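# Swap empty and full wash bottles between shelf bench and cart

## Task

Take the empty wash bottle from the bench with shelves and place it in the top tray of the cart so it rests within the tray's walls (lying on its side is allowed). Also take one of the full wash bottles from that tray and set it upright on the work surface of the shelved bench. No wash bottle may touch the floor. The cart, pedal bin and stool are movable. Finish with the gripper released and the robot backed away, without tipping over or being left tilted.

## Robot and tools

Robot: TidyBot++, a single-arm mobile manipulator. The base is 0.54 m long, 0.50 m wide and 0.38 m tall, on four powered casters. It carries one seven-joint arm with a two-finger parallel gripper. The shoulder sits 0.12 m ahead of the base centre, 0.68 m above the floor. Cameras: base_camera (fixed on the base, looking ahead) and wrist_camera (looks along the hand).

Frames: the base frame has its origin on the floor under the base centre, x forward, y left, z up. hand_pose is reported in it: the point halfway between the finger pads, with its z axis running out along the fingers and its y axis along the closing direction. The odometry frame is the base frame as it was when the scene began. base_odometry counts wheel turns only, so slip looks like travel; heading is positive to the left, range -3.142 to 3.142. base_tilt is in degrees, forward and right positive when leaning that way.

Tool execute_actions: arguments "actions" (a list holding one action, or empty to just read state and images) and optional "cameras" (list of base_camera, wrist_camera or all; omitted or null means all, [] means none). An action may contain:
- "base": exactly one key, each a relative offset from where the base last reported itself, in the base frame: translate_m (metres, forward positive, -2 to 2), strafe_m (metres, left positive, -2 to 2), or rotate_rad (radians, counter-clockwise from above positive, -6.3 to 6.3).
- "joints": a single dictionary for the one arm, naming any of joint_1_rad to joint_7_rad and gripper_pos. Each value is an absolute target angle in radians, not an offset. Ranges: joint_2_rad -2.249 to 2.249; joint_4_rad -2.579 to 2.579; joint_6_rad -2.099 to 2.099; joints 1, 3, 5, 7 are unlimited but move the short way, so split turns into steps below half a revolution. gripper_pos runs 0 (open, pad gap about 85 mm) to 1 (closed); gap is roughly 85 x (1 - gripper_pos) mm.
- "speeds": optional caps for this action only: translate_m and strafe_m 0.05 to 0.5 m/s, rotate_rad 0.1 to 1.57 rad/s (defaults are the maxima).
Base and joint motions start together. Unknown keys or out-of-range numbers get the call refused with no motion. A base move needing more than 8.667 s at its top speed is refused; no action runs past 15 s. Joints left out of an action may keep pushing toward older targets.

Joint meanings: joint_1_rad swings the whole arm about vertical, positive clockwise from above (opposite to rotate_rad). joint_2_rad is the shoulder, joint_4_rad the elbow, joint_6_rad the wrist bend; joint_3_rad and joint_5_rad roll the upper arm and forearm; joint_7_rad rolls the hand (hand down: positive is counter-clockwise from above; at 1.57 fingers open toward robot left/right). With joint_1_rad = 0, joint_3_rad = 3.14, joint_5_rad = 0 the arm stays in the base's x-z plane. Segment tilts from vertical (forward positive): upper arm = j2, forearm = j2 - j4, hand = j2 - j4 - j6; lengths 0.42, 0.31, 0.31 m. Hand reach ahead of the shoulder = sum of length x sin(tilt); height above shoulder = sum of length x cos(tilt). A downward-pointing hand reaches at most about 0.94 m above the floor, only near the base. Folded at start, the hand projects up to 0.08 m beyond the base front.

Result lines: base_status and joint_status report how each motion ended. "done": reached target (for the base, wheels turned enough, even with slip). "off_target": stopped short and may still push. "contact_stop"/"time_out": target dropped, holds in place. "joint command not followed" with "cause:" means a self-collision check withheld arm targets (gripper still acts); they may be retried each action until a valid target is sent. A blocked base can report "done" while well short. gripper_pos "done" at 1 means empty hand; "off_target" means an object stopped the fingers. motor_effort gives percent of max per motor, peak in brackets (noisy). on_its_own lists uncommanded motion. Motor temperatures are listed per joint; MOTOR HOT appears from 60 °C, OVER-TEMPERATURE FAULT at 75 °C, when the arm sags. "ARM HIT" means a hard hit against the base or itself. A torque fault freezes the arm and gripper for 10 s and skips the rest of the call.

Accuracy: friction leaves joints slightly off; correct by sending last command + (wanted - read). When holding something the arm sags; never resend the read angle then. Trust images over hand_pose.

Other tools: wait (seconds 0 to 10) returns state and images; zoom_image (camera, region [x0, y0, x1, y1] in pixels, up to 504 x 504) enlarges part of the latest image; read_manual (section "licences") returns licence text; finished_scene (scene number) ends the scene irreversibly.

Avoid: dropping or knocking bottles (especially to the floor), driving while the arm is snagged above about 0.8 m (tipping risk), hard pushes that lift wheels, and long heavy holds that overheat motors. Objects may be nudged occasionally. Release and back away before ending.

Each tool is called after "Request:" as name(argument=value, ...) on one line, values as JSON.

## Session

Request:
execute_actions(actions=[])

Scene clock: 0.00 s.
Motor temperatures (°C, as the motors report them): [28 26 25 26 32 42 42]
base_odometry: x=+0.000 y=+0.000 heading=+0.000 (m, m, rad; odometry frame)
base_tilt: forward=+0.4 right=+0.3 (deg)
base_status: not commanded
joint_positions: joint_1_rad=-0.044 joint_2_rad=-0.369 joint_3_rad=+3.169 joint_4_rad=-2.518 joint_5_rad=-0.040 joint_6_rad=-0.871 joint_7_rad=+1.557 gripper_pos=+0.000
joint_status: not commanded
motor_effort: joint_1_rad=-1 joint_2_rad=-2 joint_3_rad=+0 joint_4_rad=+13 joint_5_rad=+0 joint_6_rad=+0 joint_7_rad=+0 (%)
hand_pose: x=+0.2684 y=+0.0146 z=+0.5938 quat_wxyz=(-0.022, +0.998, -0.009, +0.060) (m; base frame)
pictures: base_camera, wrist_camera
Images, in order (width x height): base_camera 644x364, wrist_camera 644x476.

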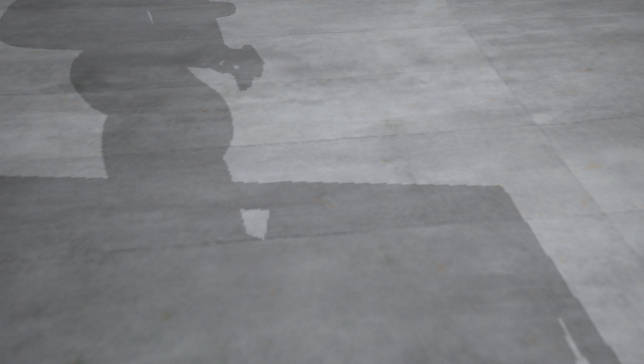

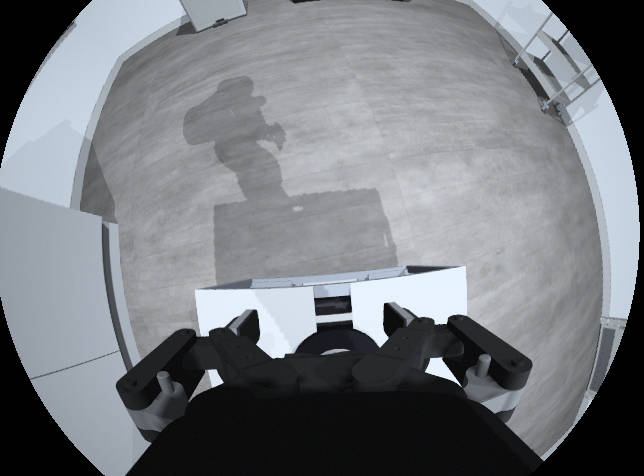

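Request:
execute_actions(actions=[{"joints":{"joint_6_rad":0.3}}], cameras=["wrist_camera"])

Scene clock: 1.77 s.
Motor temperatures (°C, as the motors report them): [28 26 25 26 32 42 42]
base_odometry: x=+0.000 y=+0.000 heading=+0.000 (m, m, rad; odometry frame)
base_tilt: forward=+0.4 right=+0.4 (deg)
base_status: not commanded
joint_positions: joint_1_rad=-0.044 joint_2_rad=-0.369 joint_3_rad=+3.169 joint_4_rad=-2.517 joint_5_rad=-0.040 joint_6_rad=+0.279 joint_7_rad=+1.557 gripper_pos=+0.000
joint_status: all done
motor_effort: joint_1_rad=+0(0) joint_2_rad=-5(7) joint_3_rad=+0(0) joint_4_rad=+18(19) joint_5_rad=+0(0) joint_6_rad=+8(8) joint_7_rad=+1(1) (%)
hand_pose: x=+0.5284 y=+0.0045 z=+0.8109 quat_wxyz=(-0.021, +0.804, -0.019, +0.593) (m; base frame)
pictures: wrist_camera
Images, in order (width x height): wrist_camera 644x476.

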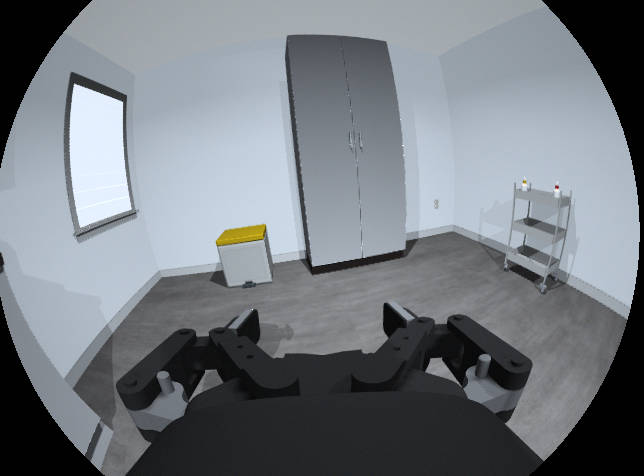

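Bench is probably left/behind.

Request:
execute_actions(actions=[{"base":{"rotate_rad":1.57}}], cameras=["wrist_camera"])

Request:
execute_actions(actions=[{"base":{"rotate_rad":1.57}}], cameras=["wrist_camera"])

Scene clock: 4.60 s.
Motor temperatures (°C, as the motors report them): [28 26 25 26 32 42 42]
base_odometry: x=+0.000 y=+0.000 heading=+1.569 (m, m, rad; odometry frame)
base_tilt: forward=+0.4 right=+0.3 (deg)
base_status: done
joint_positions: joint_1_rad=-0.044 joint_2_rad=-0.369 joint_3_rad=+3.169 joint_4_rad=-2.517 joint_5_rad=-0.040 joint_6_rad=+0.279 joint_7_rad=+1.557 gripper_pos=+0.000
joint_status: not commanded
motor_effort: joint_1_rad=-1(1) joint_2_rad=-6(8) joint_3_rad=+0(1) joint_4_rad=+18(18) joint_5_rad=+1(1) joint_6_rad=+8(9) joint_7_rad=+0(1) (%)
hand_pose: x=+0.5284 y=+0.0045 z=+0.8109 quat_wxyz=(-0.021, +0.804, -0.019, +0.593) (m; base frame)
pictures: wrist_camera
Images, in order (width x height): wrist_camera 644x476.

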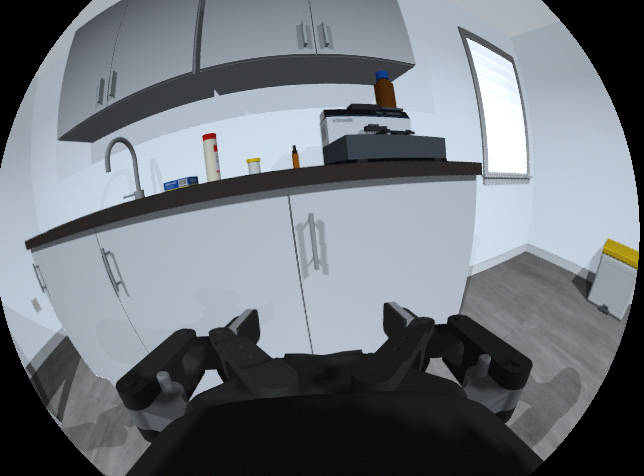

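Scene clock: 6.90 s.
Motor temperatures (°C, as the motors report them): [28 26 25 26 32 42 42]
base_odometry: x=+0.000 y=+0.000 heading=+3.138 (m, m, rad; odometry frame)
base_tilt: forward=+0.4 right=+0.4 (deg)
base_status: done
joint_positions: joint_1_rad=-0.044 joint_2_rad=-0.369 joint_3_rad=+3.169 joint_4_rad=-2.517 joint_5_rad=-0.040 joint_6_rad=+0.279 joint_7_rad=+1.557 gripper_pos=+0.000
joint_status: not commanded
motor_effort: joint_1_rad=-1(1) joint_2_rad=-7(7) joint_3_rad=+0(1) joint_4_rad=+19(19) joint_5_rad=+1(1) joint_6_rad=+8(8) joint_7_rad=+1(0) (%)
hand_pose: x=+0.5284 y=+0.0045 z=+0.8109 quat_wxyz=(-0.021, +0.804, -0.019, +0.593) (m; base frame)
pictures: wrist_camera
Images, in order (width x height): wrist_camera 644x476.

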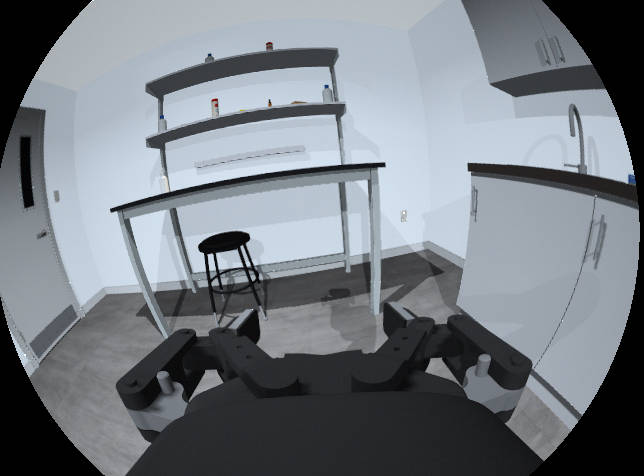

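Request:
execute_actions(actions=[{"joints":{"joint_4_rad":-2.0,"joint_6_rad":-0.05,"joint_1_rad":0},"base":{"strafe_m":0.4}}])

Scene clock: 9.33 s.
Motor temperatures (°C, as the motors report them): [28 26 25 26 32 42 42]
base_odometry: x=-0.001 y=-0.400 heading=+3.139 (m, m, rad; odometry frame)
base_tilt: forward=+0.4 right=+0.4 (deg)
base_status: done
joint_positions: joint_1_rad=-0.029 joint_2_rad=-0.369 joint_3_rad=+3.168 joint_4_rad=-2.014 joint_5_rad=-0.040 joint_6_rad=-0.006 joint_7_rad=+1.557 gripper_pos=+0.000
joint_status: all done
motor_effort: joint_1_rad=+0(1) joint_2_rad=-9(10) joint_3_rad=+0(2) joint_4_rad=+21(21) joint_5_rad=+0(1) joint_6_rad=+9(9) joint_7_rad=+0(0) (%)
hand_pose: x=+0.5914 y=+0.0002 z=+1.0261 quat_wxyz=(-0.023, +0.735, -0.021, +0.678) (m; base frame)
pictures: base_camera, wrist_camera
Images, in order (width x height): base_camera 644x364, wrist_camera 644x476.

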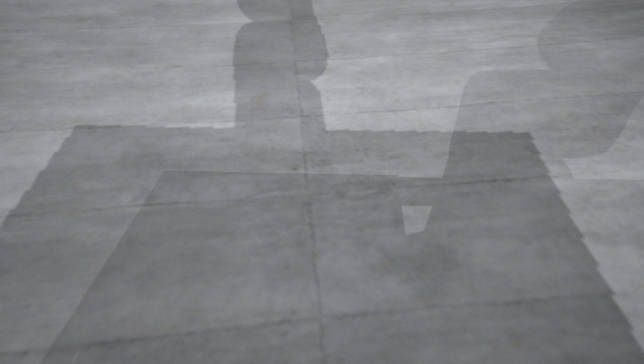

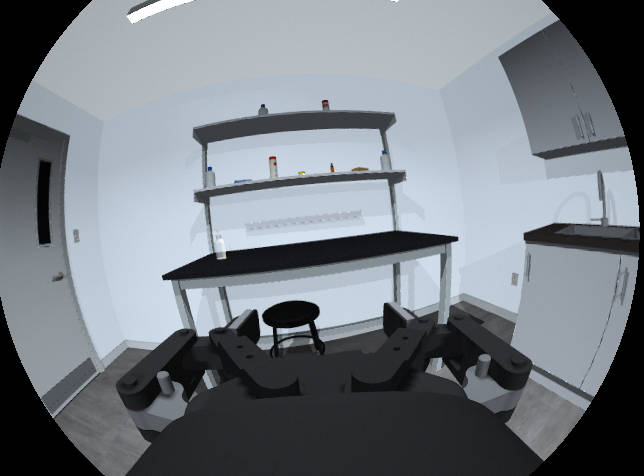

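Request:
execute_actions(actions=[{"base":{"strafe_m":0.7}}], cameras=["wrist_camera"])

Request:
execute_actions(actions=[{"base":{"translate_m":0.4}}])

Scene clock: 12.33 s.
Motor temperatures (°C, as the motors report them): [28 26 25 26 32 42 42]
base_odometry: x=-0.001 y=-1.100 heading=+3.140 (m, m, rad; odometry frame)
base_tilt: forward=+0.4 right=+0.3 (deg)
base_status: done
joint_positions: joint_1_rad=-0.026 joint_2_rad=-0.369 joint_3_rad=+3.168 joint_4_rad=-2.014 joint_5_rad=-0.040 joint_6_rad=-0.006 joint_7_rad=+1.557 gripper_pos=+0.000
joint_status: not commanded
motor_effort: joint_1_rad=-1(1) joint_2_rad=-10(10) joint_3_rad=-1(2) joint_4_rad=+21(22) joint_5_rad=+0(0) joint_6_rad=+9(9) joint_7_rad=+0(0) (%)
hand_pose: x=+0.5914 y=-0.0016 z=+1.0260 quat_wxyz=(-0.022, +0.735, -0.023, +0.678) (m; base frame)
pictures: wrist_camera
Images, in order (width x height): wrist_camera 644x476.

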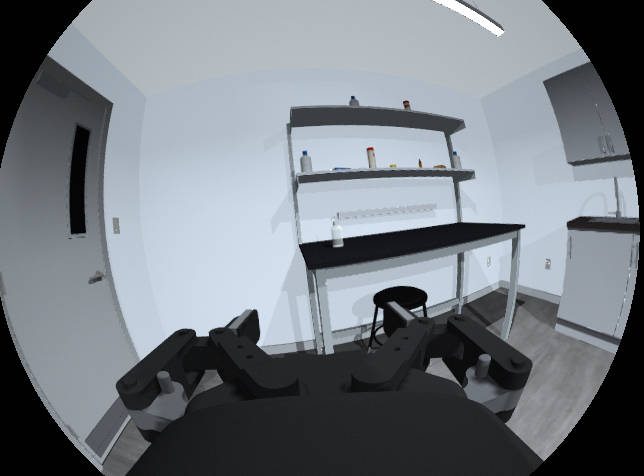

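Scene clock: 14.47 s.
Motor temperatures (°C, as the motors report them): [28 26 25 26 32 42 42]
base_odometry: x=-0.402 y=-1.100 heading=+3.141 (m, m, rad; odometry frame)
base_tilt: forward=+0.5 right=+0.4 (deg)
base_status: done
joint_positions: joint_1_rad=-0.025 joint_2_rad=-0.365 joint_3_rad=+3.168 joint_4_rad=-2.013 joint_5_rad=-0.040 joint_6_rad=-0.009 joint_7_rad=+1.557 gripper_pos=+0.000
joint_status: not commanded
motor_effort: joint_1_rad=+0(1) joint_2_rad=-10(14) joint_3_rad=+0(1) joint_4_rad=+21(21) joint_5_rad=+0(0) joint_6_rad=+9(9) joint_7_rad=+1(1) (%)
hand_pose: x=+0.5926 y=-0.0016 z=+1.0237 quat_wxyz=(-0.022, +0.737, -0.023, +0.675) (m; base frame)
pictures: base_camera, wrist_camera
Images, in order (width x height): base_camera 644x364, wrist_camera 644x476.

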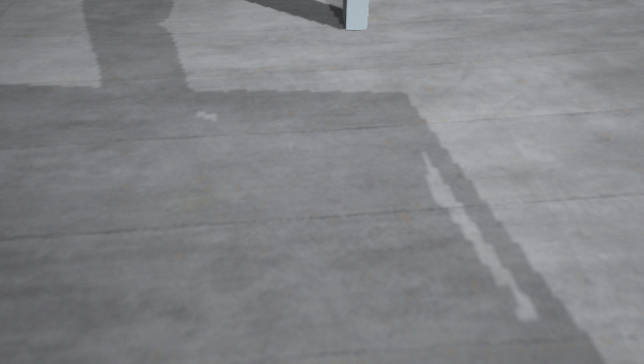

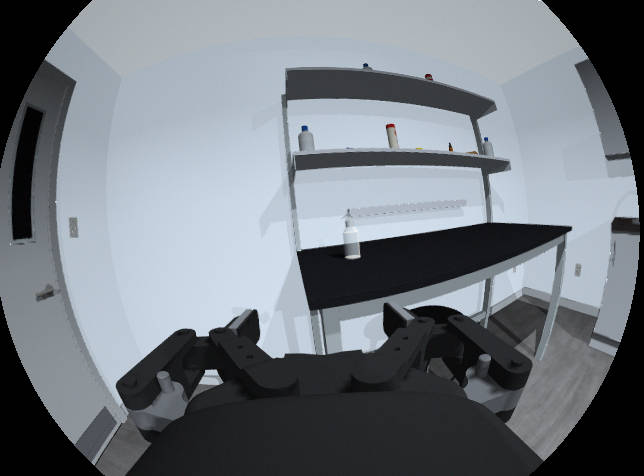

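Request:
execute_actions(actions=[{"base":{"strafe_m":-0.15}}], cameras=[])

Request:
execute_actions(actions=[{"base":{"translate_m":0.3}}])

Scene clock: 16.53 s.
Motor temperatures (°C, as the motors report them): [28 26 25 27 32 42 42]
base_odometry: x=-0.402 y=-0.950 heading=+3.141 (m, m, rad; odometry frame)
base_tilt: forward=+0.5 right=+0.4 (deg)
base_status: done
joint_positions: joint_1_rad=-0.023 joint_2_rad=-0.365 joint_3_rad=+3.169 joint_4_rad=-2.013 joint_5_rad=-0.040 joint_6_rad=-0.010 joint_7_rad=+1.557 gripper_pos=+0.000
joint_status: not commanded
motor_effort: joint_1_rad=+0(0) joint_2_rad=-9(10) joint_3_rad=+0(2) joint_4_rad=+21(22) joint_5_rad=+0(0) joint_6_rad=+9(9) joint_7_rad=+0(1) (%)
hand_pose: x=+0.5926 y=-0.0029 z=+1.0237 quat_wxyz=(-0.021, +0.737, -0.024, +0.675) (m; base frame)
pictures: none
No camera images: the call's "cameras" was empty. Leave "cameras" out to get every camera's image.

Scene clock: 18.43 s.
Motor temperatures (°C, as the motors report them): [28 26 25 27 32 42 42]
base_odometry: x=-0.702 y=-0.950 heading=+3.141 (m, m, rad; odometry frame)
base_tilt: forward=+0.4 right=+0.3 (deg)
base_status: done
joint_positions: joint_1_rad=-0.023 joint_2_rad=-0.364 joint_3_rad=+3.169 joint_4_rad=-2.012 joint_5_rad=-0.040 joint_6_rad=-0.011 joint_7_rad=+1.557 gripper_pos=+0.000
joint_status: not commanded
motor_effort: joint_1_rad=-1(0) joint_2_rad=-10(13) joint_3_rad=+0(0) joint_4_rad=+21(22) joint_5_rad=+1(0) joint_6_rad=+9(9) joint_7_rad=+0(1) (%)
hand_pose: x=+0.5932 y=-0.0029 z=+1.0230 quat_wxyz=(-0.021, +0.737, -0.024, +0.675) (m; base frame)
pictures: base_camera, wrist_camera
Images, in order (width x height): base_camera 644x364, wrist_camera 644x476.

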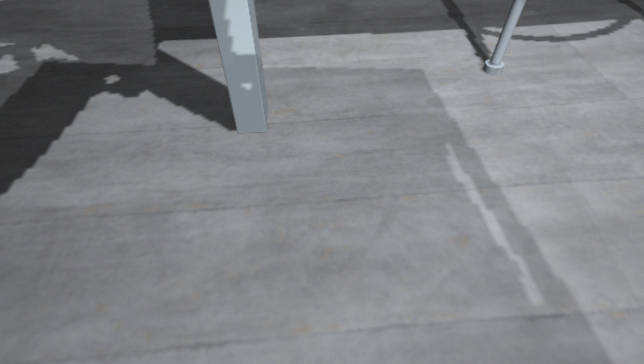

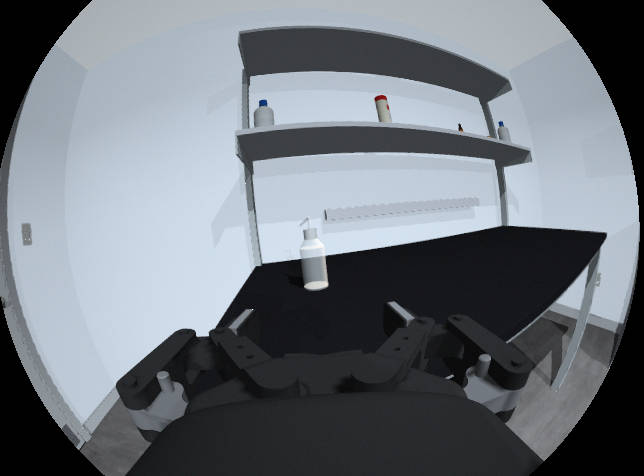

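Request:
execute_actions(actions=[{"joints":{"joint_2_rad":-0.2,"joint_4_rad":-2.06,"joint_6_rad":0.26,"joint_1_rad":0.02},"base":{"strafe_m":0.02}}], cameras=["wrist_camera"])

Request:
execute_actions(actions=[{"base":{"translate_m":0.15},"speeds":{"translate_m":0.15}}])

Scene clock: 20.10 s.
Motor temperatures (°C, as the motors report them): [28 26 25 27 32 42 42]
base_odometry: x=-0.702 y=-0.970 heading=+3.140 (m, m, rad; odometry frame)
base_tilt: forward=+0.4 right=+0.3 (deg)
base_status: done
joint_positions: joint_1_rad=-0.009 joint_2_rad=-0.207 joint_3_rad=+3.168 joint_4_rad=-2.046 joint_5_rad=-0.040 joint_6_rad=+0.217 joint_7_rad=+1.557 gripper_pos=+0.000
joint_status: all done
motor_effort: joint_1_rad=-1(2) joint_2_rad=-14(17) joint_3_rad=-1(2) joint_4_rad=+20(22) joint_5_rad=+1(1) joint_6_rad=+9(9) joint_7_rad=+1(0) (%)
hand_pose: x=+0.6468 y=-0.0120 z=+0.9945 quat_wxyz=(-0.011, +0.724, -0.030, +0.689) (m; base frame)
pictures: wrist_camera
Images, in order (width x height): wrist_camera 644x476.

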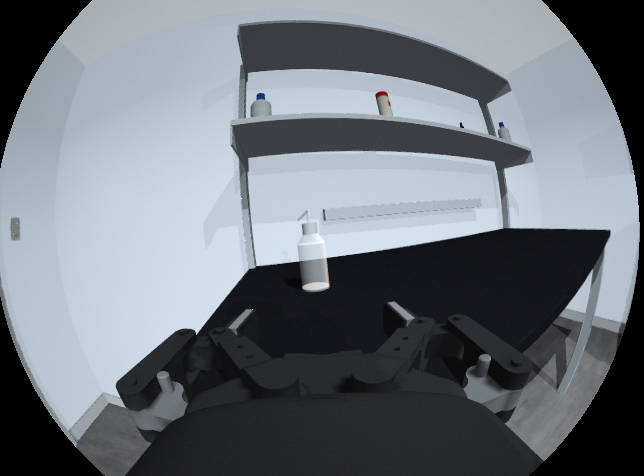

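Scene clock: 21.77 s.
Motor temperatures (°C, as the motors report them): [28 26 25 27 32 42 42]
base_odometry: x=-0.852 y=-0.970 heading=+3.141 (m, m, rad; odometry frame)
base_tilt: forward=+0.4 right=+0.4 (deg)
base_status: done
joint_positions: joint_1_rad=-0.009 joint_2_rad=-0.205 joint_3_rad=+3.168 joint_4_rad=-2.047 joint_5_rad=-0.040 joint_6_rad=+0.219 joint_7_rad=+1.557 gripper_pos=+0.000
joint_status: not commanded
motor_effort: joint_1_rad=+0(1) joint_2_rad=-13(19) joint_3_rad=+0(1) joint_4_rad=+21(22) joint_5_rad=+1(1) joint_6_rad=+9(9) joint_7_rad=+0(0) (%)
hand_pose: x=+0.6473 y=-0.0122 z=+0.9936 quat_wxyz=(-0.011, +0.725, -0.030, +0.688) (m; base frame)
pictures: base_camera, wrist_camera
Images, in order (width x height): base_camera 644x364, wrist_camera 644x476.

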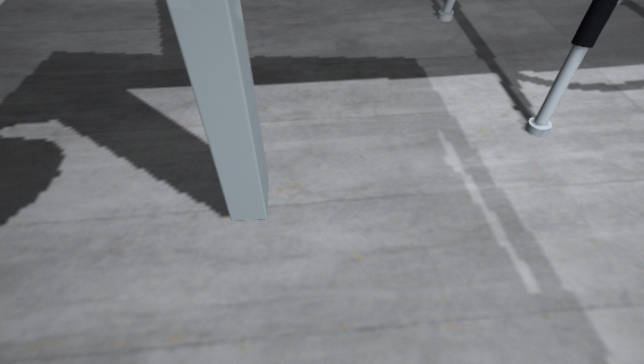

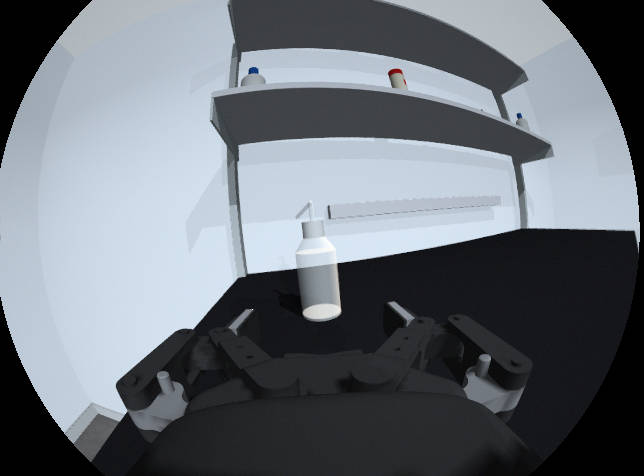

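Request:
execute_actions(actions=[{"joints":{"joint_2_rad":-0.04,"joint_4_rad":-2.07,"joint_6_rad":0.49}}], cameras=["wrist_camera"])

Request:
execute_actions(actions=[{"base":{"translate_m":0.12},"speeds":{"translate_m":0.1}}], cameras=["wrist_camera"])

Scene clock: 23.40 s.
Motor temperatures (°C, as the motors report them): [28 26 25 27 32 42 42]
base_odometry: x=-0.852 y=-0.970 heading=+3.141 (m, m, rad; odometry frame)
base_tilt: forward=+0.4 right=+0.4 (deg)
base_status: not commanded
joint_positions: joint_1_rad=-0.009 joint_2_rad=-0.048 joint_3_rad=+3.168 joint_4_rad=-2.054 joint_5_rad=-0.040 joint_6_rad=+0.446 joint_7_rad=+1.557 gripper_pos=+0.000
joint_status: all done
motor_effort: joint_1_rad=+0(0) joint_2_rad=-19(21) joint_3_rad=-1(0) joint_4_rad=+20(22) joint_5_rad=+1(1) joint_6_rad=+9(9) joint_7_rad=+0(0) (%)
hand_pose: x=+0.6953 y=-0.0147 z=+0.9725 quat_wxyz=(-0.006, +0.703, -0.030, +0.711) (m; base frame)
pictures: wrist_camera
Images, in order (width x height): wrist_camera 644x476.

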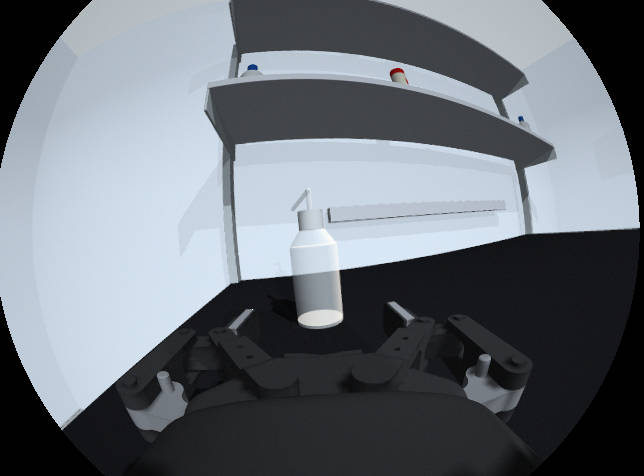

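Scene clock: 25.13 s.
Motor temperatures (°C, as the motors report them): [28 26 25 27 32 42 42]
base_odometry: x=-0.973 y=-0.970 heading=+3.141 (m, m, rad; odometry frame)
base_tilt: forward=+0.4 right=+0.4 (deg)
base_status: done
joint_positions: joint_1_rad=-0.008 joint_2_rad=-0.046 joint_3_rad=+3.168 joint_4_rad=-2.055 joint_5_rad=-0.040 joint_6_rad=+0.448 joint_7_rad=+1.557 gripper_pos=+0.000
joint_status: not commanded
motor_effort: joint_1_rad=+0(1) joint_2_rad=-20(23) joint_3_rad=+0(1) joint_4_rad=+20(20) joint_5_rad=+1(1) joint_6_rad=+9(9) joint_7_rad=+0(0) (%)
hand_pose: x=+0.6958 y=-0.0150 z=+0.9712 quat_wxyz=(-0.005, +0.704, -0.031, +0.710) (m; base frame)
pictures: wrist_camera
Images, in order (width x height): wrist_camera 644x476.

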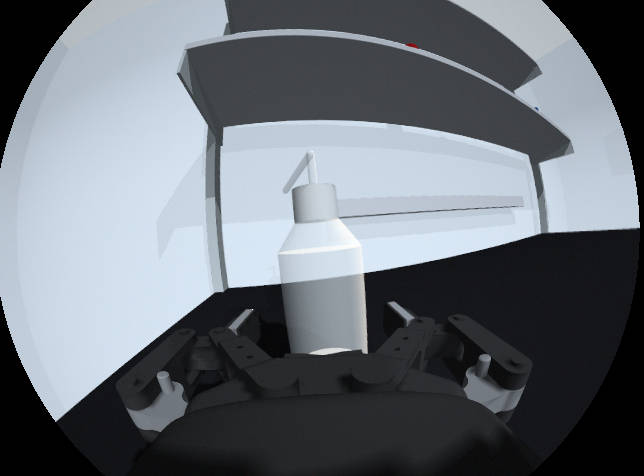

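Request:
execute_actions(actions=[{"base":{"translate_m":0.05},"speeds":{"translate_m":0.05}}], cameras=["wrist_camera"])

Request:
execute_actions(actions=[{"joints":{"gripper_pos":0.4}}], cameras=["wrist_camera"])

Scene clock: 26.80 s.
Motor temperatures (°C, as the motors report them): [28 26 25 27 32 42 42]
base_odometry: x=-1.023 y=-0.970 heading=+3.141 (m, m, rad; odometry frame)
base_tilt: forward=+0.4 right=+0.4 (deg)
base_status: done
joint_positions: joint_1_rad=-0.008 joint_2_rad=-0.045 joint_3_rad=+3.168 joint_4_rad=-2.055 joint_5_rad=-0.040 joint_6_rad=+0.448 joint_7_rad=+1.557 gripper_pos=+0.000
joint_status: not commanded
motor_effort: joint_1_rad=-1(0) joint_2_rad=-19(23) joint_3_rad=-1(1) joint_4_rad=+19(20) joint_5_rad=+1(1) joint_6_rad=+8(9) joint_7_rad=+0(0) (%)
hand_pose: x=+0.6958 y=-0.0151 z=+0.9710 quat_wxyz=(-0.005, +0.704, -0.031, +0.710) (m; base frame)
pictures: wrist_camera
Images, in order (width x height): wrist_camera 644x476.

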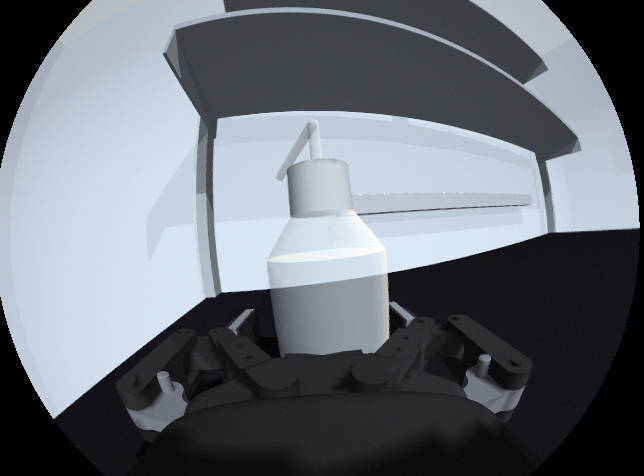

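Scene clock: 27.57 s.
Motor temperatures (°C, as the motors report them): [28 26 25 27 32 42 42]
base_odometry: x=-1.023 y=-0.970 heading=+3.141 (m, m, rad; odometry frame)
base_tilt: forward=+0.4 right=+0.4 (deg)
base_status: not commanded
joint_positions: joint_1_rad=-0.008 joint_2_rad=-0.045 joint_3_rad=+3.168 joint_4_rad=-2.055 joint_5_rad=-0.040 joint_6_rad=+0.448 joint_7_rad=+1.557 gripper_pos=+0.393
joint_status: all done
motor_effort: joint_1_rad=-1(1) joint_2_rad=-20(20) joint_3_rad=+0(1) joint_4_rad=+19(20) joint_5_rad=+1(1) joint_6_rad=+8(9) joint_7_rad=+0(0) (%)
hand_pose: x=+0.6958 y=-0.0151 z=+0.9711 quat_wxyz=(-0.005, +0.703, -0.031, +0.710) (m; base frame)
pictures: wrist_camera
Images, in order (width x height): wrist_camera 644x476.

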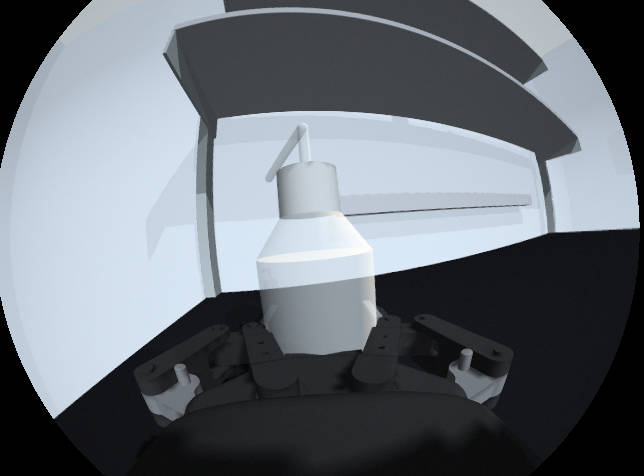

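Request:
execute_actions(actions=[{"base":{"translate_m":0.02},"joints":{"gripper_pos":0.3},"speeds":{"translate_m":0.05}}], cameras=[])

Request:
execute_actions(actions=[{"joints":{"gripper_pos":1}}], cameras=["wrist_camera"])

Scene clock: 28.63 s.
Motor temperatures (°C, as the motors report them): [28 26 25 27 32 42 42]
base_odometry: x=-1.043 y=-0.970 heading=+3.141 (m, m, rad; odometry frame)
base_tilt: forward=+0.4 right=+0.3 (deg)
base_status: done
joint_positions: joint_1_rad=-0.008 joint_2_rad=-0.045 joint_3_rad=+3.168 joint_4_rad=-2.056 joint_5_rad=-0.040 joint_6_rad=+0.449 joint_7_rad=+1.557 gripper_pos=+0.300
joint_status: all done
motor_effort: joint_1_rad=-1(1) joint_2_rad=-20(22) joint_3_rad=+0(1) joint_4_rad=+20(20) joint_5_rad=+1(1) joint_6_rad=+9(9) joint_7_rad=-1(0) (%)
hand_pose: x=+0.6958 y=-0.0152 z=+0.9708 quat_wxyz=(-0.005, +0.704, -0.031, +0.710) (m; base frame)
pictures: none
No camera images: the call's "cameras" was empty. Leave "cameras" out to get every camera's image.

Scene clock: 29.57 s.
Motor temperatures (°C, as the motors report them): [28 26 25 27 32 42 42]
base_odometry: x=-1.043 y=-0.970 heading=+3.141 (m, m, rad; odometry frame)
base_tilt: forward=+0.5 right=+0.3 (deg)
base_status: not commanded
joint_positions: joint_1_rad=-0.008 joint_2_rad=-0.045 joint_3_rad=+3.168 joint_4_rad=-2.056 joint_5_rad=-0.040 joint_6_rad=+0.449 joint_7_rad=+1.557 gripper_pos=+0.449
joint_status: gripper_pos off_target (ended at +0.449, target +1.000)
motor_effort: joint_1_rad=-1(0) joint_2_rad=-19(20) joint_3_rad=-1(0) joint_4_rad=+20(20) joint_5_rad=+1(1) joint_6_rad=+9(9) joint_7_rad=+0(0) (%)
hand_pose: x=+0.6958 y=-0.0152 z=+0.9709 quat_wxyz=(-0.005, +0.703, -0.031, +0.710) (m; base frame)
pictures: wrist_camera
Images, in order (width x height): wrist_camera 644x476.

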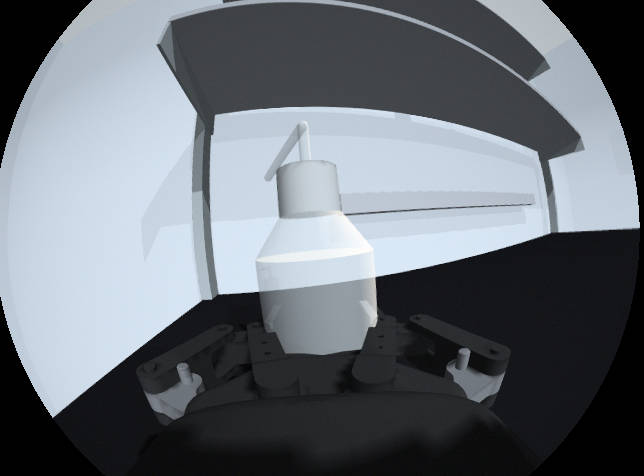

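Request:
execute_actions(actions=[{"joints":{"joint_2_rad":-0.2,"joint_6_rad":0.33}}], cameras=["wrist_camera"])

Request:
execute_actions(actions=[{"base":{"translate_m":-0.7}}], cameras=[])

Request:
execute_actions(actions=[{"base":{"rotate_rad":3.14},"joints":{"joint_2_rad":-0.37,"joint_6_rad":0.2},"speeds":{"rotate_rad":1.0}}], cameras=[])

Request:
execute_actions(actions=[{"base":{"translate_m":1.3}}])

Scene clock: 31.10 s.
Motor temperatures (°C, as the motors report them): [28 26 25 27 32 42 42]
base_odometry: x=-1.043 y=-0.970 heading=+3.141 (m, m, rad; odometry frame)
base_tilt: forward=+0.5 right=+0.4 (deg)
base_status: not commanded
joint_positions: joint_1_rad=-0.008 joint_2_rad=-0.192 joint_3_rad=+3.168 joint_4_rad=-2.059 joint_5_rad=-0.040 joint_6_rad=+0.372 joint_7_rad=+1.557 gripper_pos=+0.449
joint_status: all done
motor_effort: joint_1_rad=-1(0) joint_2_rad=-15(22) joint_3_rad=+0(0) joint_4_rad=+21(21) joint_5_rad=+0(1) joint_6_rad=+9(9) joint_7_rad=+0(0) (%)
hand_pose: x=+0.6498 y=-0.0146 z=+1.0268 quat_wxyz=(-0.009, +0.679, -0.031, +0.733) (m; base frame)
pictures: wrist_camera
Images, in order (width x height): wrist_camera 644x476.

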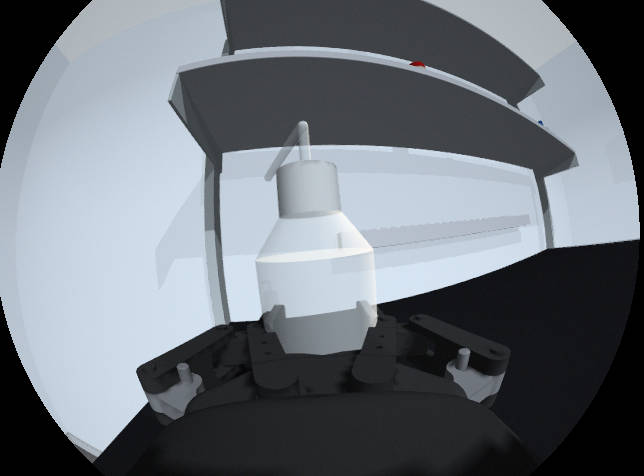

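Scene clock: 33.97 s.
Motor temperatures (°C, as the motors report them): [28 26 25 27 32 42 42]
base_odometry: x=-0.343 y=-0.971 heading=+3.141 (m, m, rad; odometry frame)
base_tilt: forward=+0.4 right=+0.4 (deg)
base_status: done
joint_positions: joint_1_rad=-0.005 joint_2_rad=-0.195 joint_3_rad=+3.168 joint_4_rad=-2.060 joint_5_rad=-0.040 joint_6_rad=+0.368 joint_7_rad=+1.557 gripper_pos=+0.449
joint_status: not commanded
motor_effort: joint_1_rad=-1(3) joint_2_rad=-16(20) joint_3_rad=+0(3) joint_4_rad=+21(22) joint_5_rad=+1(1) joint_6_rad=+9(10) joint_7_rad=+1(0) (%)
hand_pose: x=+0.6489 y=-0.0162 z=+1.0264 quat_wxyz=(-0.008, +0.680, -0.032, +0.733) (m; base frame)
pictures: none
No camera images: the call's "cameras" was empty. Leave "cameras" out to get every camera's image.

Scene clock: 38.03 s.
Motor temperatures (°C, as the motors report them): [28 26 25 27 32 42 42]
base_odometry: x=-0.343 y=-0.971 heading=-0.004 (m, m, rad; odometry frame)
base_tilt: forward=+0.4 right=+0.4 (deg)
base_status: done
joint_positions: joint_1_rad=+0.000 joint_2_rad=-0.357 joint_3_rad=+3.168 joint_4_rad=-2.060 joint_5_rad=-0.040 joint_6_rad=+0.242 joint_7_rad=+1.557 gripper_pos=+0.449
joint_status: all done
motor_effort: joint_1_rad=-1(2) joint_2_rad=-10(17) joint_3_rad=-1(4) joint_4_rad=+22(22) joint_5_rad=+1(1) joint_6_rad=+9(9) joint_7_rad=+0(1) (%)
hand_pose: x=+0.5929 y=-0.0173 z=+1.0689 quat_wxyz=(-0.010, +0.666, -0.033, +0.745) (m; base frame)
pictures: none
No camera images: the call's "cameras" was empty. Leave "cameras" out to get every camera's image.

Scene clock: 42.00 s.
Motor temperatures (°C, as the motors report them): [28 26 25 27 32 42 42]
base_odometry: x=+0.958 y=-0.974 heading=-0.003 (m, m, rad; odometry frame)
base_tilt: forward=+0.4 right=+0.4 (deg)
base_status: done
joint_positions: joint_1_rad=+0.000 joint_2_rad=-0.361 joint_3_rad=+3.168 joint_4_rad=-2.060 joint_5_rad=-0.040 joint_6_rad=+0.238 joint_7_rad=+1.557 gripper_pos=+0.449
joint_status: not commanded
motor_effort: joint_1_rad=+0(1) joint_2_rad=-10(13) joint_3_rad=+0(0) joint_4_rad=+22(22) joint_5_rad=+1(1) joint_6_rad=+9(10) joint_7_rad=+0(1) (%)
hand_pose: x=+0.5917 y=-0.0172 z=+1.0692 quat_wxyz=(-0.010, +0.667, -0.033, +0.745) (m; base frame)
pictures: base_camera, wrist_camera
Images, in order (width x height): base_camera 644x364, wrist_camera 644x476.

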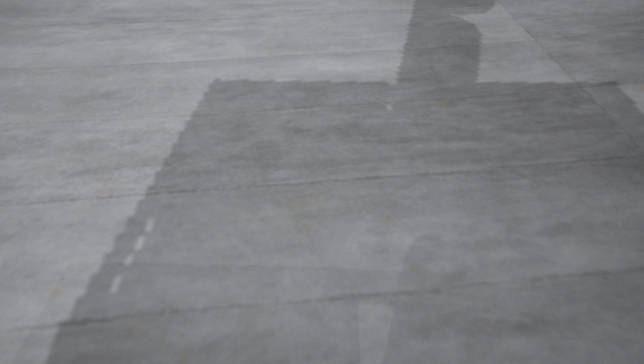

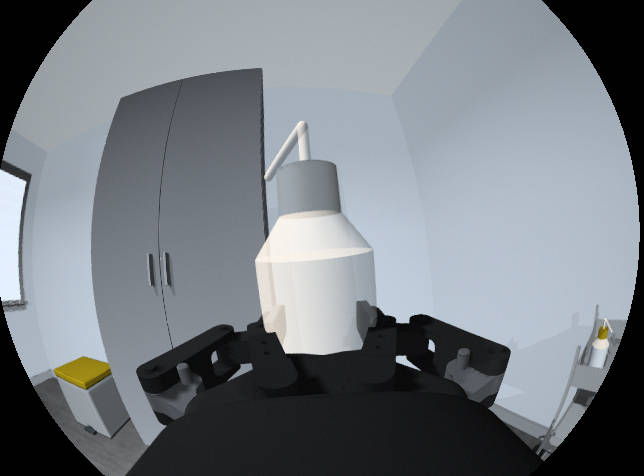

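Cart is quite to the right. Turn to face it, tilting the hand down.

Request:
execute_actions(actions=[{"base":{"rotate_rad":-0.9},"joints":{"joint_6_rad":-0.2}}])

Scene clock: 43.93 s.
Motor temperatures (°C, as the motors report them): [28 26 25 27 32 42 42]
base_odometry: x=+0.958 y=-0.974 heading=-0.902 (m, m, rad; odometry frame)
base_tilt: forward=+0.4 right=+0.4 (deg)
base_status: done
joint_positions: joint_1_rad=+0.003 joint_2_rad=-0.361 joint_3_rad=+3.170 joint_4_rad=-2.069 joint_5_rad=-0.040 joint_6_rad=-0.181 joint_7_rad=+1.557 gripper_pos=+0.449
joint_status: all done
motor_effort: joint_1_rad=-1(2) joint_2_rad=-10(11) joint_3_rad=+0(2) joint_4_rad=+21(24) joint_5_rad=+1(0) joint_6_rad=+9(10) joint_7_rad=+0(0) (%)
hand_pose: x=+0.5776 y=-0.0124 z=+0.9351 quat_wxyz=(-0.014, +0.810, -0.034, +0.586) (m; base frame)
pictures: base_camera, wrist_camera
Images, in order (width x height): base_camera 644x364, wrist_camera 644x476.

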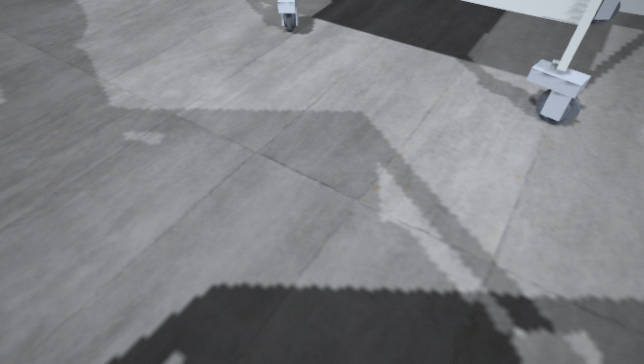

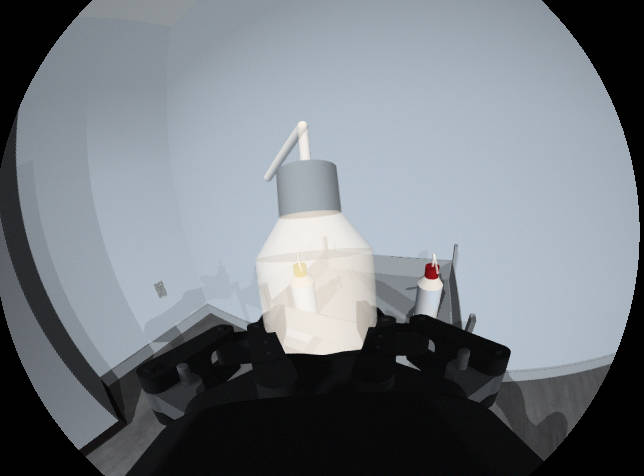

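Request:
execute_actions(actions=[{"base":{"rotate_rad":-0.66},"joints":{"joint_4_rad":-1.9,"joint_6_rad":-0.45}}], cameras=[])

Request:
execute_actions(actions=[{"base":{"strafe_m":0.42}}])

Scene clock: 45.90 s.
Motor temperatures (°C, as the motors report them): [28 26 25 27 32 42 42]
base_odometry: x=+0.958 y=-0.974 heading=-1.561 (m, m, rad; odometry frame)
base_tilt: forward=+0.4 right=+0.4 (deg)
base_status: done
joint_positions: joint_1_rad=+0.005 joint_2_rad=-0.361 joint_3_rad=+3.171 joint_4_rad=-1.913 joint_5_rad=-0.040 joint_6_rad=-0.409 joint_7_rad=+1.557 gripper_pos=+0.449
joint_status: all done
motor_effort: joint_1_rad=+0(2) joint_2_rad=-10(10) joint_3_rad=+0(2) joint_4_rad=+21(23) joint_5_rad=+0(0) joint_6_rad=+8(9) joint_7_rad=+0(0) (%)
hand_pose: x=+0.5728 y=-0.0112 z=+0.9631 quat_wxyz=(-0.016, +0.830, -0.033, +0.557) (m; base frame)
pictures: none
No camera images: the call's "cameras" was empty. Leave "cameras" out to get every camera's image.

Scene clock: 48.10 s.
Motor temperatures (°C, as the motors report them): [28 26 25 27 32 42 42]
base_odometry: x=+1.378 y=-0.970 heading=-1.561 (m, m, rad; odometry frame)
base_tilt: forward=+0.4 right=+0.3 (deg)
base_status: done
joint_positions: joint_1_rad=+0.005 joint_2_rad=-0.361 joint_3_rad=+3.169 joint_4_rad=-1.913 joint_5_rad=-0.040 joint_6_rad=-0.409 joint_7_rad=+1.557 gripper_pos=+0.449
joint_status: not commanded
motor_effort: joint_1_rad=-1(2) joint_2_rad=-9(11) joint_3_rad=-1(2) joint_4_rad=+21(22) joint_5_rad=+0(0) joint_6_rad=+8(9) joint_7_rad=+0(0) (%)
hand_pose: x=+0.5727 y=-0.0104 z=+0.9630 quat_wxyz=(-0.016, +0.830, -0.032, +0.557) (m; base frame)
pictures: base_camera, wrist_camera
Images, in order (width x height): base_camera 644x364, wrist_camera 644x476.

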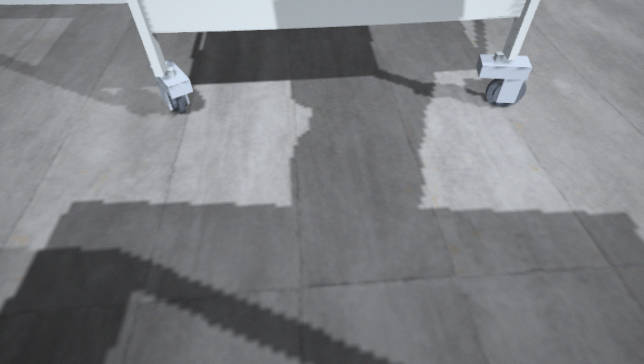

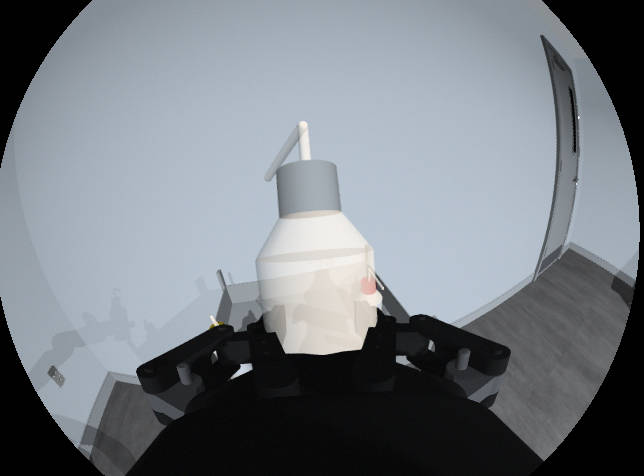

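Request:
execute_actions(actions=[{"joints":{"joint_2_rad":-0.3,"joint_4_rad":-1.7,"joint_6_rad":-0.6,"joint_1_rad":-0.35}}], cameras=["wrist_camera"])

Scene clock: 50.07 s.
Motor temperatures (°C, as the motors report them): [28 26 25 27 32 42 42]
base_odometry: x=+1.378 y=-0.970 heading=-1.561 (m, m, rad; odometry frame)
base_tilt: forward=+0.4 right=+0.3 (deg)
base_status: not commanded
joint_positions: joint_1_rad=-0.325 joint_2_rad=-0.320 joint_3_rad=+3.169 joint_4_rad=-1.719 joint_5_rad=-0.040 joint_6_rad=-0.558 joint_7_rad=+1.557 gripper_pos=+0.449
joint_status: all done
motor_effort: joint_1_rad=-1(0) joint_2_rad=-11(10) joint_3_rad=+0(1) joint_4_rad=+21(21) joint_5_rad=+0(0) joint_6_rad=+8(8) joint_7_rad=+0(0) (%)
hand_pose: x=+0.5629 y=+0.1418 z=+1.0179 quat_wxyz=(-0.108, +0.823, +0.107, +0.548) (m; base frame)
pictures: wrist_camera
Images, in order (width x height): wrist_camera 644x476.

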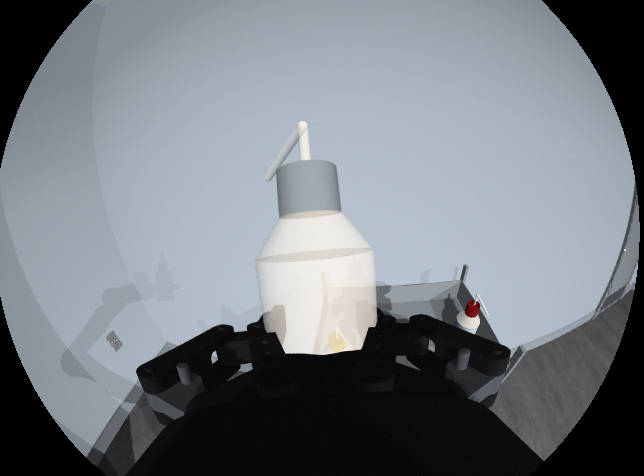

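Request:
execute_actions(actions=[{"joints":{"joint_6_rad":-1.15,"joint_1_rad":-0.6}}], cameras=["wrist_camera"])

Scene clock: 51.60 s.
Motor temperatures (°C, as the motors report them): [28 26 25 27 32 42 42]
base_odometry: x=+1.378 y=-0.970 heading=-1.561 (m, m, rad; odometry frame)
base_tilt: forward=+0.4 right=+0.3 (deg)
base_status: not commanded
joint_positions: joint_1_rad=-0.574 joint_2_rad=-0.318 joint_3_rad=+3.169 joint_4_rad=-1.717 joint_5_rad=-0.040 joint_6_rad=-1.115 joint_7_rad=+1.557 gripper_pos=+0.449
joint_status: all done
motor_effort: joint_1_rad=+0(0) joint_2_rad=-9(12) joint_3_rad=+0(1) joint_4_rad=+20(22) joint_5_rad=+0(0) joint_6_rad=+5(9) joint_7_rad=+0(0) (%)
hand_pose: x=+0.4218 y=+0.1974 z=+0.8837 quat_wxyz=(-0.108, +0.918, +0.247, +0.290) (m; base frame)
pictures: wrist_camera
Images, in order (width x height): wrist_camera 644x476.

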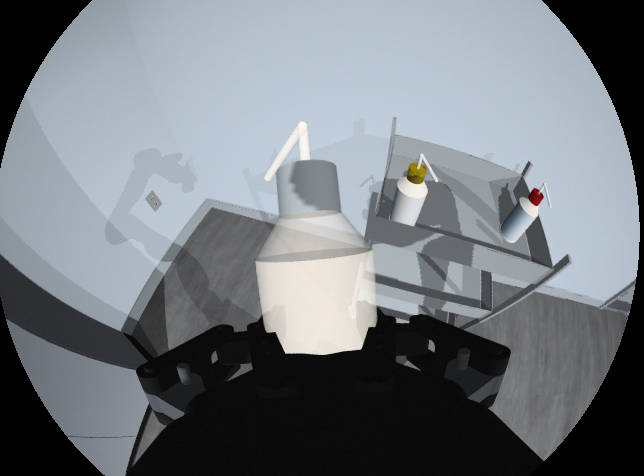

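Request:
execute_actions(actions=[{"joints":{"joint_6_rad":-0.5,"joint_1_rad":0.03,"joint_2_rad":-0.3,"joint_4_rad":-1.85}}], cameras=[])

Request:
execute_actions(actions=[{"base":{"translate_m":0.3},"speeds":{"translate_m":0.2}}])

Scene clock: 53.90 s.
Motor temperatures (°C, as the motors report them): [28 26 25 27 32 42 42]
base_odometry: x=+1.378 y=-0.970 heading=-1.561 (m, m, rad; odometry frame)
base_tilt: forward=+0.4 right=+0.3 (deg)
base_status: not commanded
joint_positions: joint_1_rad=+0.005 joint_2_rad=-0.318 joint_3_rad=+3.169 joint_4_rad=-1.833 joint_5_rad=-0.040 joint_6_rad=-0.544 joint_7_rad=+1.557 gripper_pos=+0.449
joint_status: all done
motor_effort: joint_1_rad=+0(2) joint_2_rad=-10(12) joint_3_rad=+0(0) joint_4_rad=+21(21) joint_5_rad=+0(0) joint_6_rad=+8(7) joint_7_rad=+0(0) (%)
hand_pose: x=+0.5764 y=-0.0086 z=+0.9531 quat_wxyz=(-0.017, +0.856, -0.031, +0.515) (m; base frame)
pictures: none
No camera images: the call's "cameras" was empty. Leave "cameras" out to get every camera's image.

Scene clock: 56.17 s.
Motor temperatures (°C, as the motors report them): [28 26 25 27 32 42 42]
base_odometry: x=+1.381 y=-1.270 heading=-1.561 (m, m, rad; odometry frame)
base_tilt: forward=+0.4 right=+0.4 (deg)
base_status: done
joint_positions: joint_1_rad=+0.005 joint_2_rad=-0.307 joint_3_rad=+3.169 joint_4_rad=-1.835 joint_5_rad=-0.040 joint_6_rad=-0.543 joint_7_rad=+1.557 gripper_pos=+0.449
joint_status: not commanded
motor_effort: joint_1_rad=+0(2) joint_2_rad=-11(14) joint_3_rad=-1(2) joint_4_rad=+21(22) joint_5_rad=+0(0) joint_6_rad=+8(9) joint_7_rad=+0(0) (%)
hand_pose: x=+0.5793 y=-0.0088 z=+0.9471 quat_wxyz=(-0.017, +0.859, -0.031, +0.510) (m; base frame)
pictures: base_camera, wrist_camera
Images, in order (width x height): base_camera 644x364, wrist_camera 644x476.

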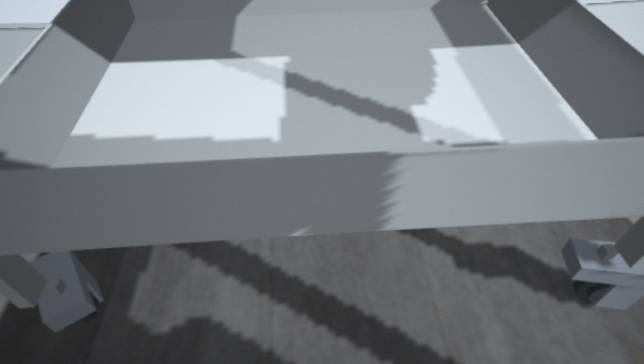

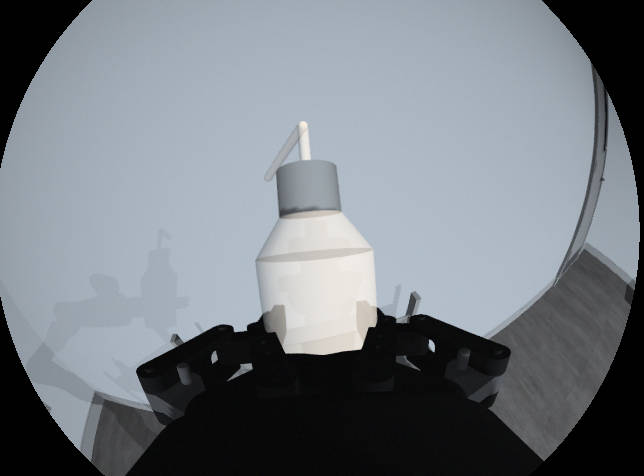

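Request:
execute_actions(actions=[{"base":{"translate_m":0.07},"speeds":{"translate_m":0.1}}], cameras=[])

Request:
execute_actions(actions=[{"joints":{"joint_4_rad":-2.07,"joint_6_rad":-0.25}}])

Scene clock: 57.73 s.
Motor temperatures (°C, as the motors report them): [28 26 25 27 32 42 42]
base_odometry: x=+1.382 y=-1.340 heading=-1.561 (m, m, rad; odometry frame)
base_tilt: forward=+0.5 right=+0.4 (deg)
base_status: done
joint_positions: joint_1_rad=+0.005 joint_2_rad=-0.303 joint_3_rad=+3.169 joint_4_rad=-1.836 joint_5_rad=-0.040 joint_6_rad=-0.543 joint_7_rad=+1.557 gripper_pos=+0.449
joint_status: not commanded
motor_effort: joint_1_rad=+0(1) joint_2_rad=-12(15) joint_3_rad=+0(1) joint_4_rad=+22(22) joint_5_rad=+0(0) joint_6_rad=+8(8) joint_7_rad=+0(1) (%)
hand_pose: x=+0.5802 y=-0.0088 z=+0.9451 quat_wxyz=(-0.017, +0.860, -0.031, +0.508) (m; base frame)
pictures: none
No camera images: the call's "cameras" was empty. Leave "cameras" out to get every camera's image.

Scene clock: 59.00 s.
Motor temperatures (°C, as the motors report them): [28 26 25 27 32 42 42]
base_odometry: x=+1.382 y=-1.340 heading=-1.561 (m, m, rad; odometry frame)
base_tilt: forward=+0.5 right=+0.4 (deg)
base_status: not commanded
joint_positions: joint_1_rad=+0.005 joint_2_rad=-0.303 joint_3_rad=+3.169 joint_4_rad=-2.060 joint_5_rad=-0.040 joint_6_rad=-0.296 joint_7_rad=+1.557 gripper_pos=+0.449
joint_status: all done
motor_effort: joint_1_rad=+0(0) joint_2_rad=-11(12) joint_3_rad=-1(0) joint_4_rad=+21(22) joint_5_rad=+0(0) joint_6_rad=+8(8) joint_7_rad=+1(0) (%)
hand_pose: x=+0.5783 y=-0.0110 z=+0.8812 quat_wxyz=(-0.014, +0.855, -0.035, +0.518) (m; base frame)
pictures: base_camera, wrist_camera
Images, in order (width x height): base_camera 644x364, wrist_camera 644x476.

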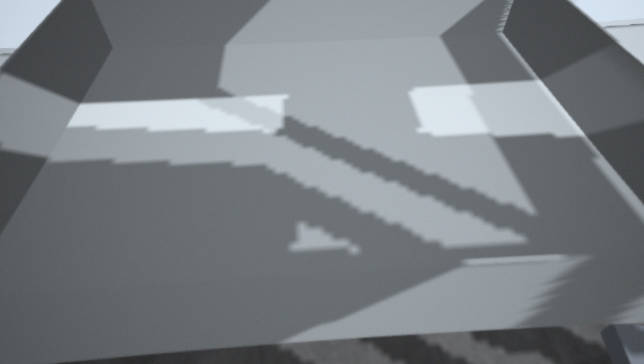

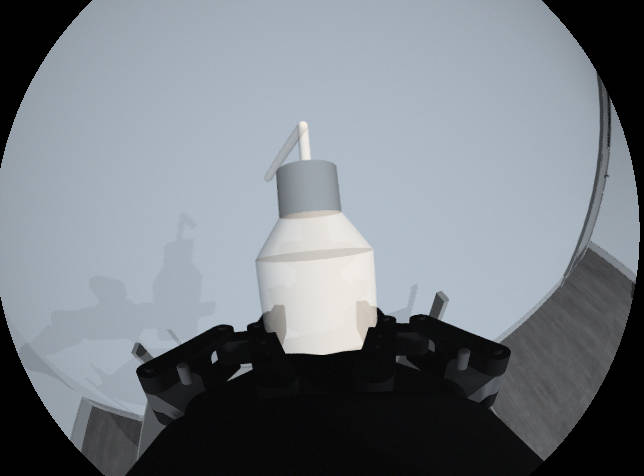

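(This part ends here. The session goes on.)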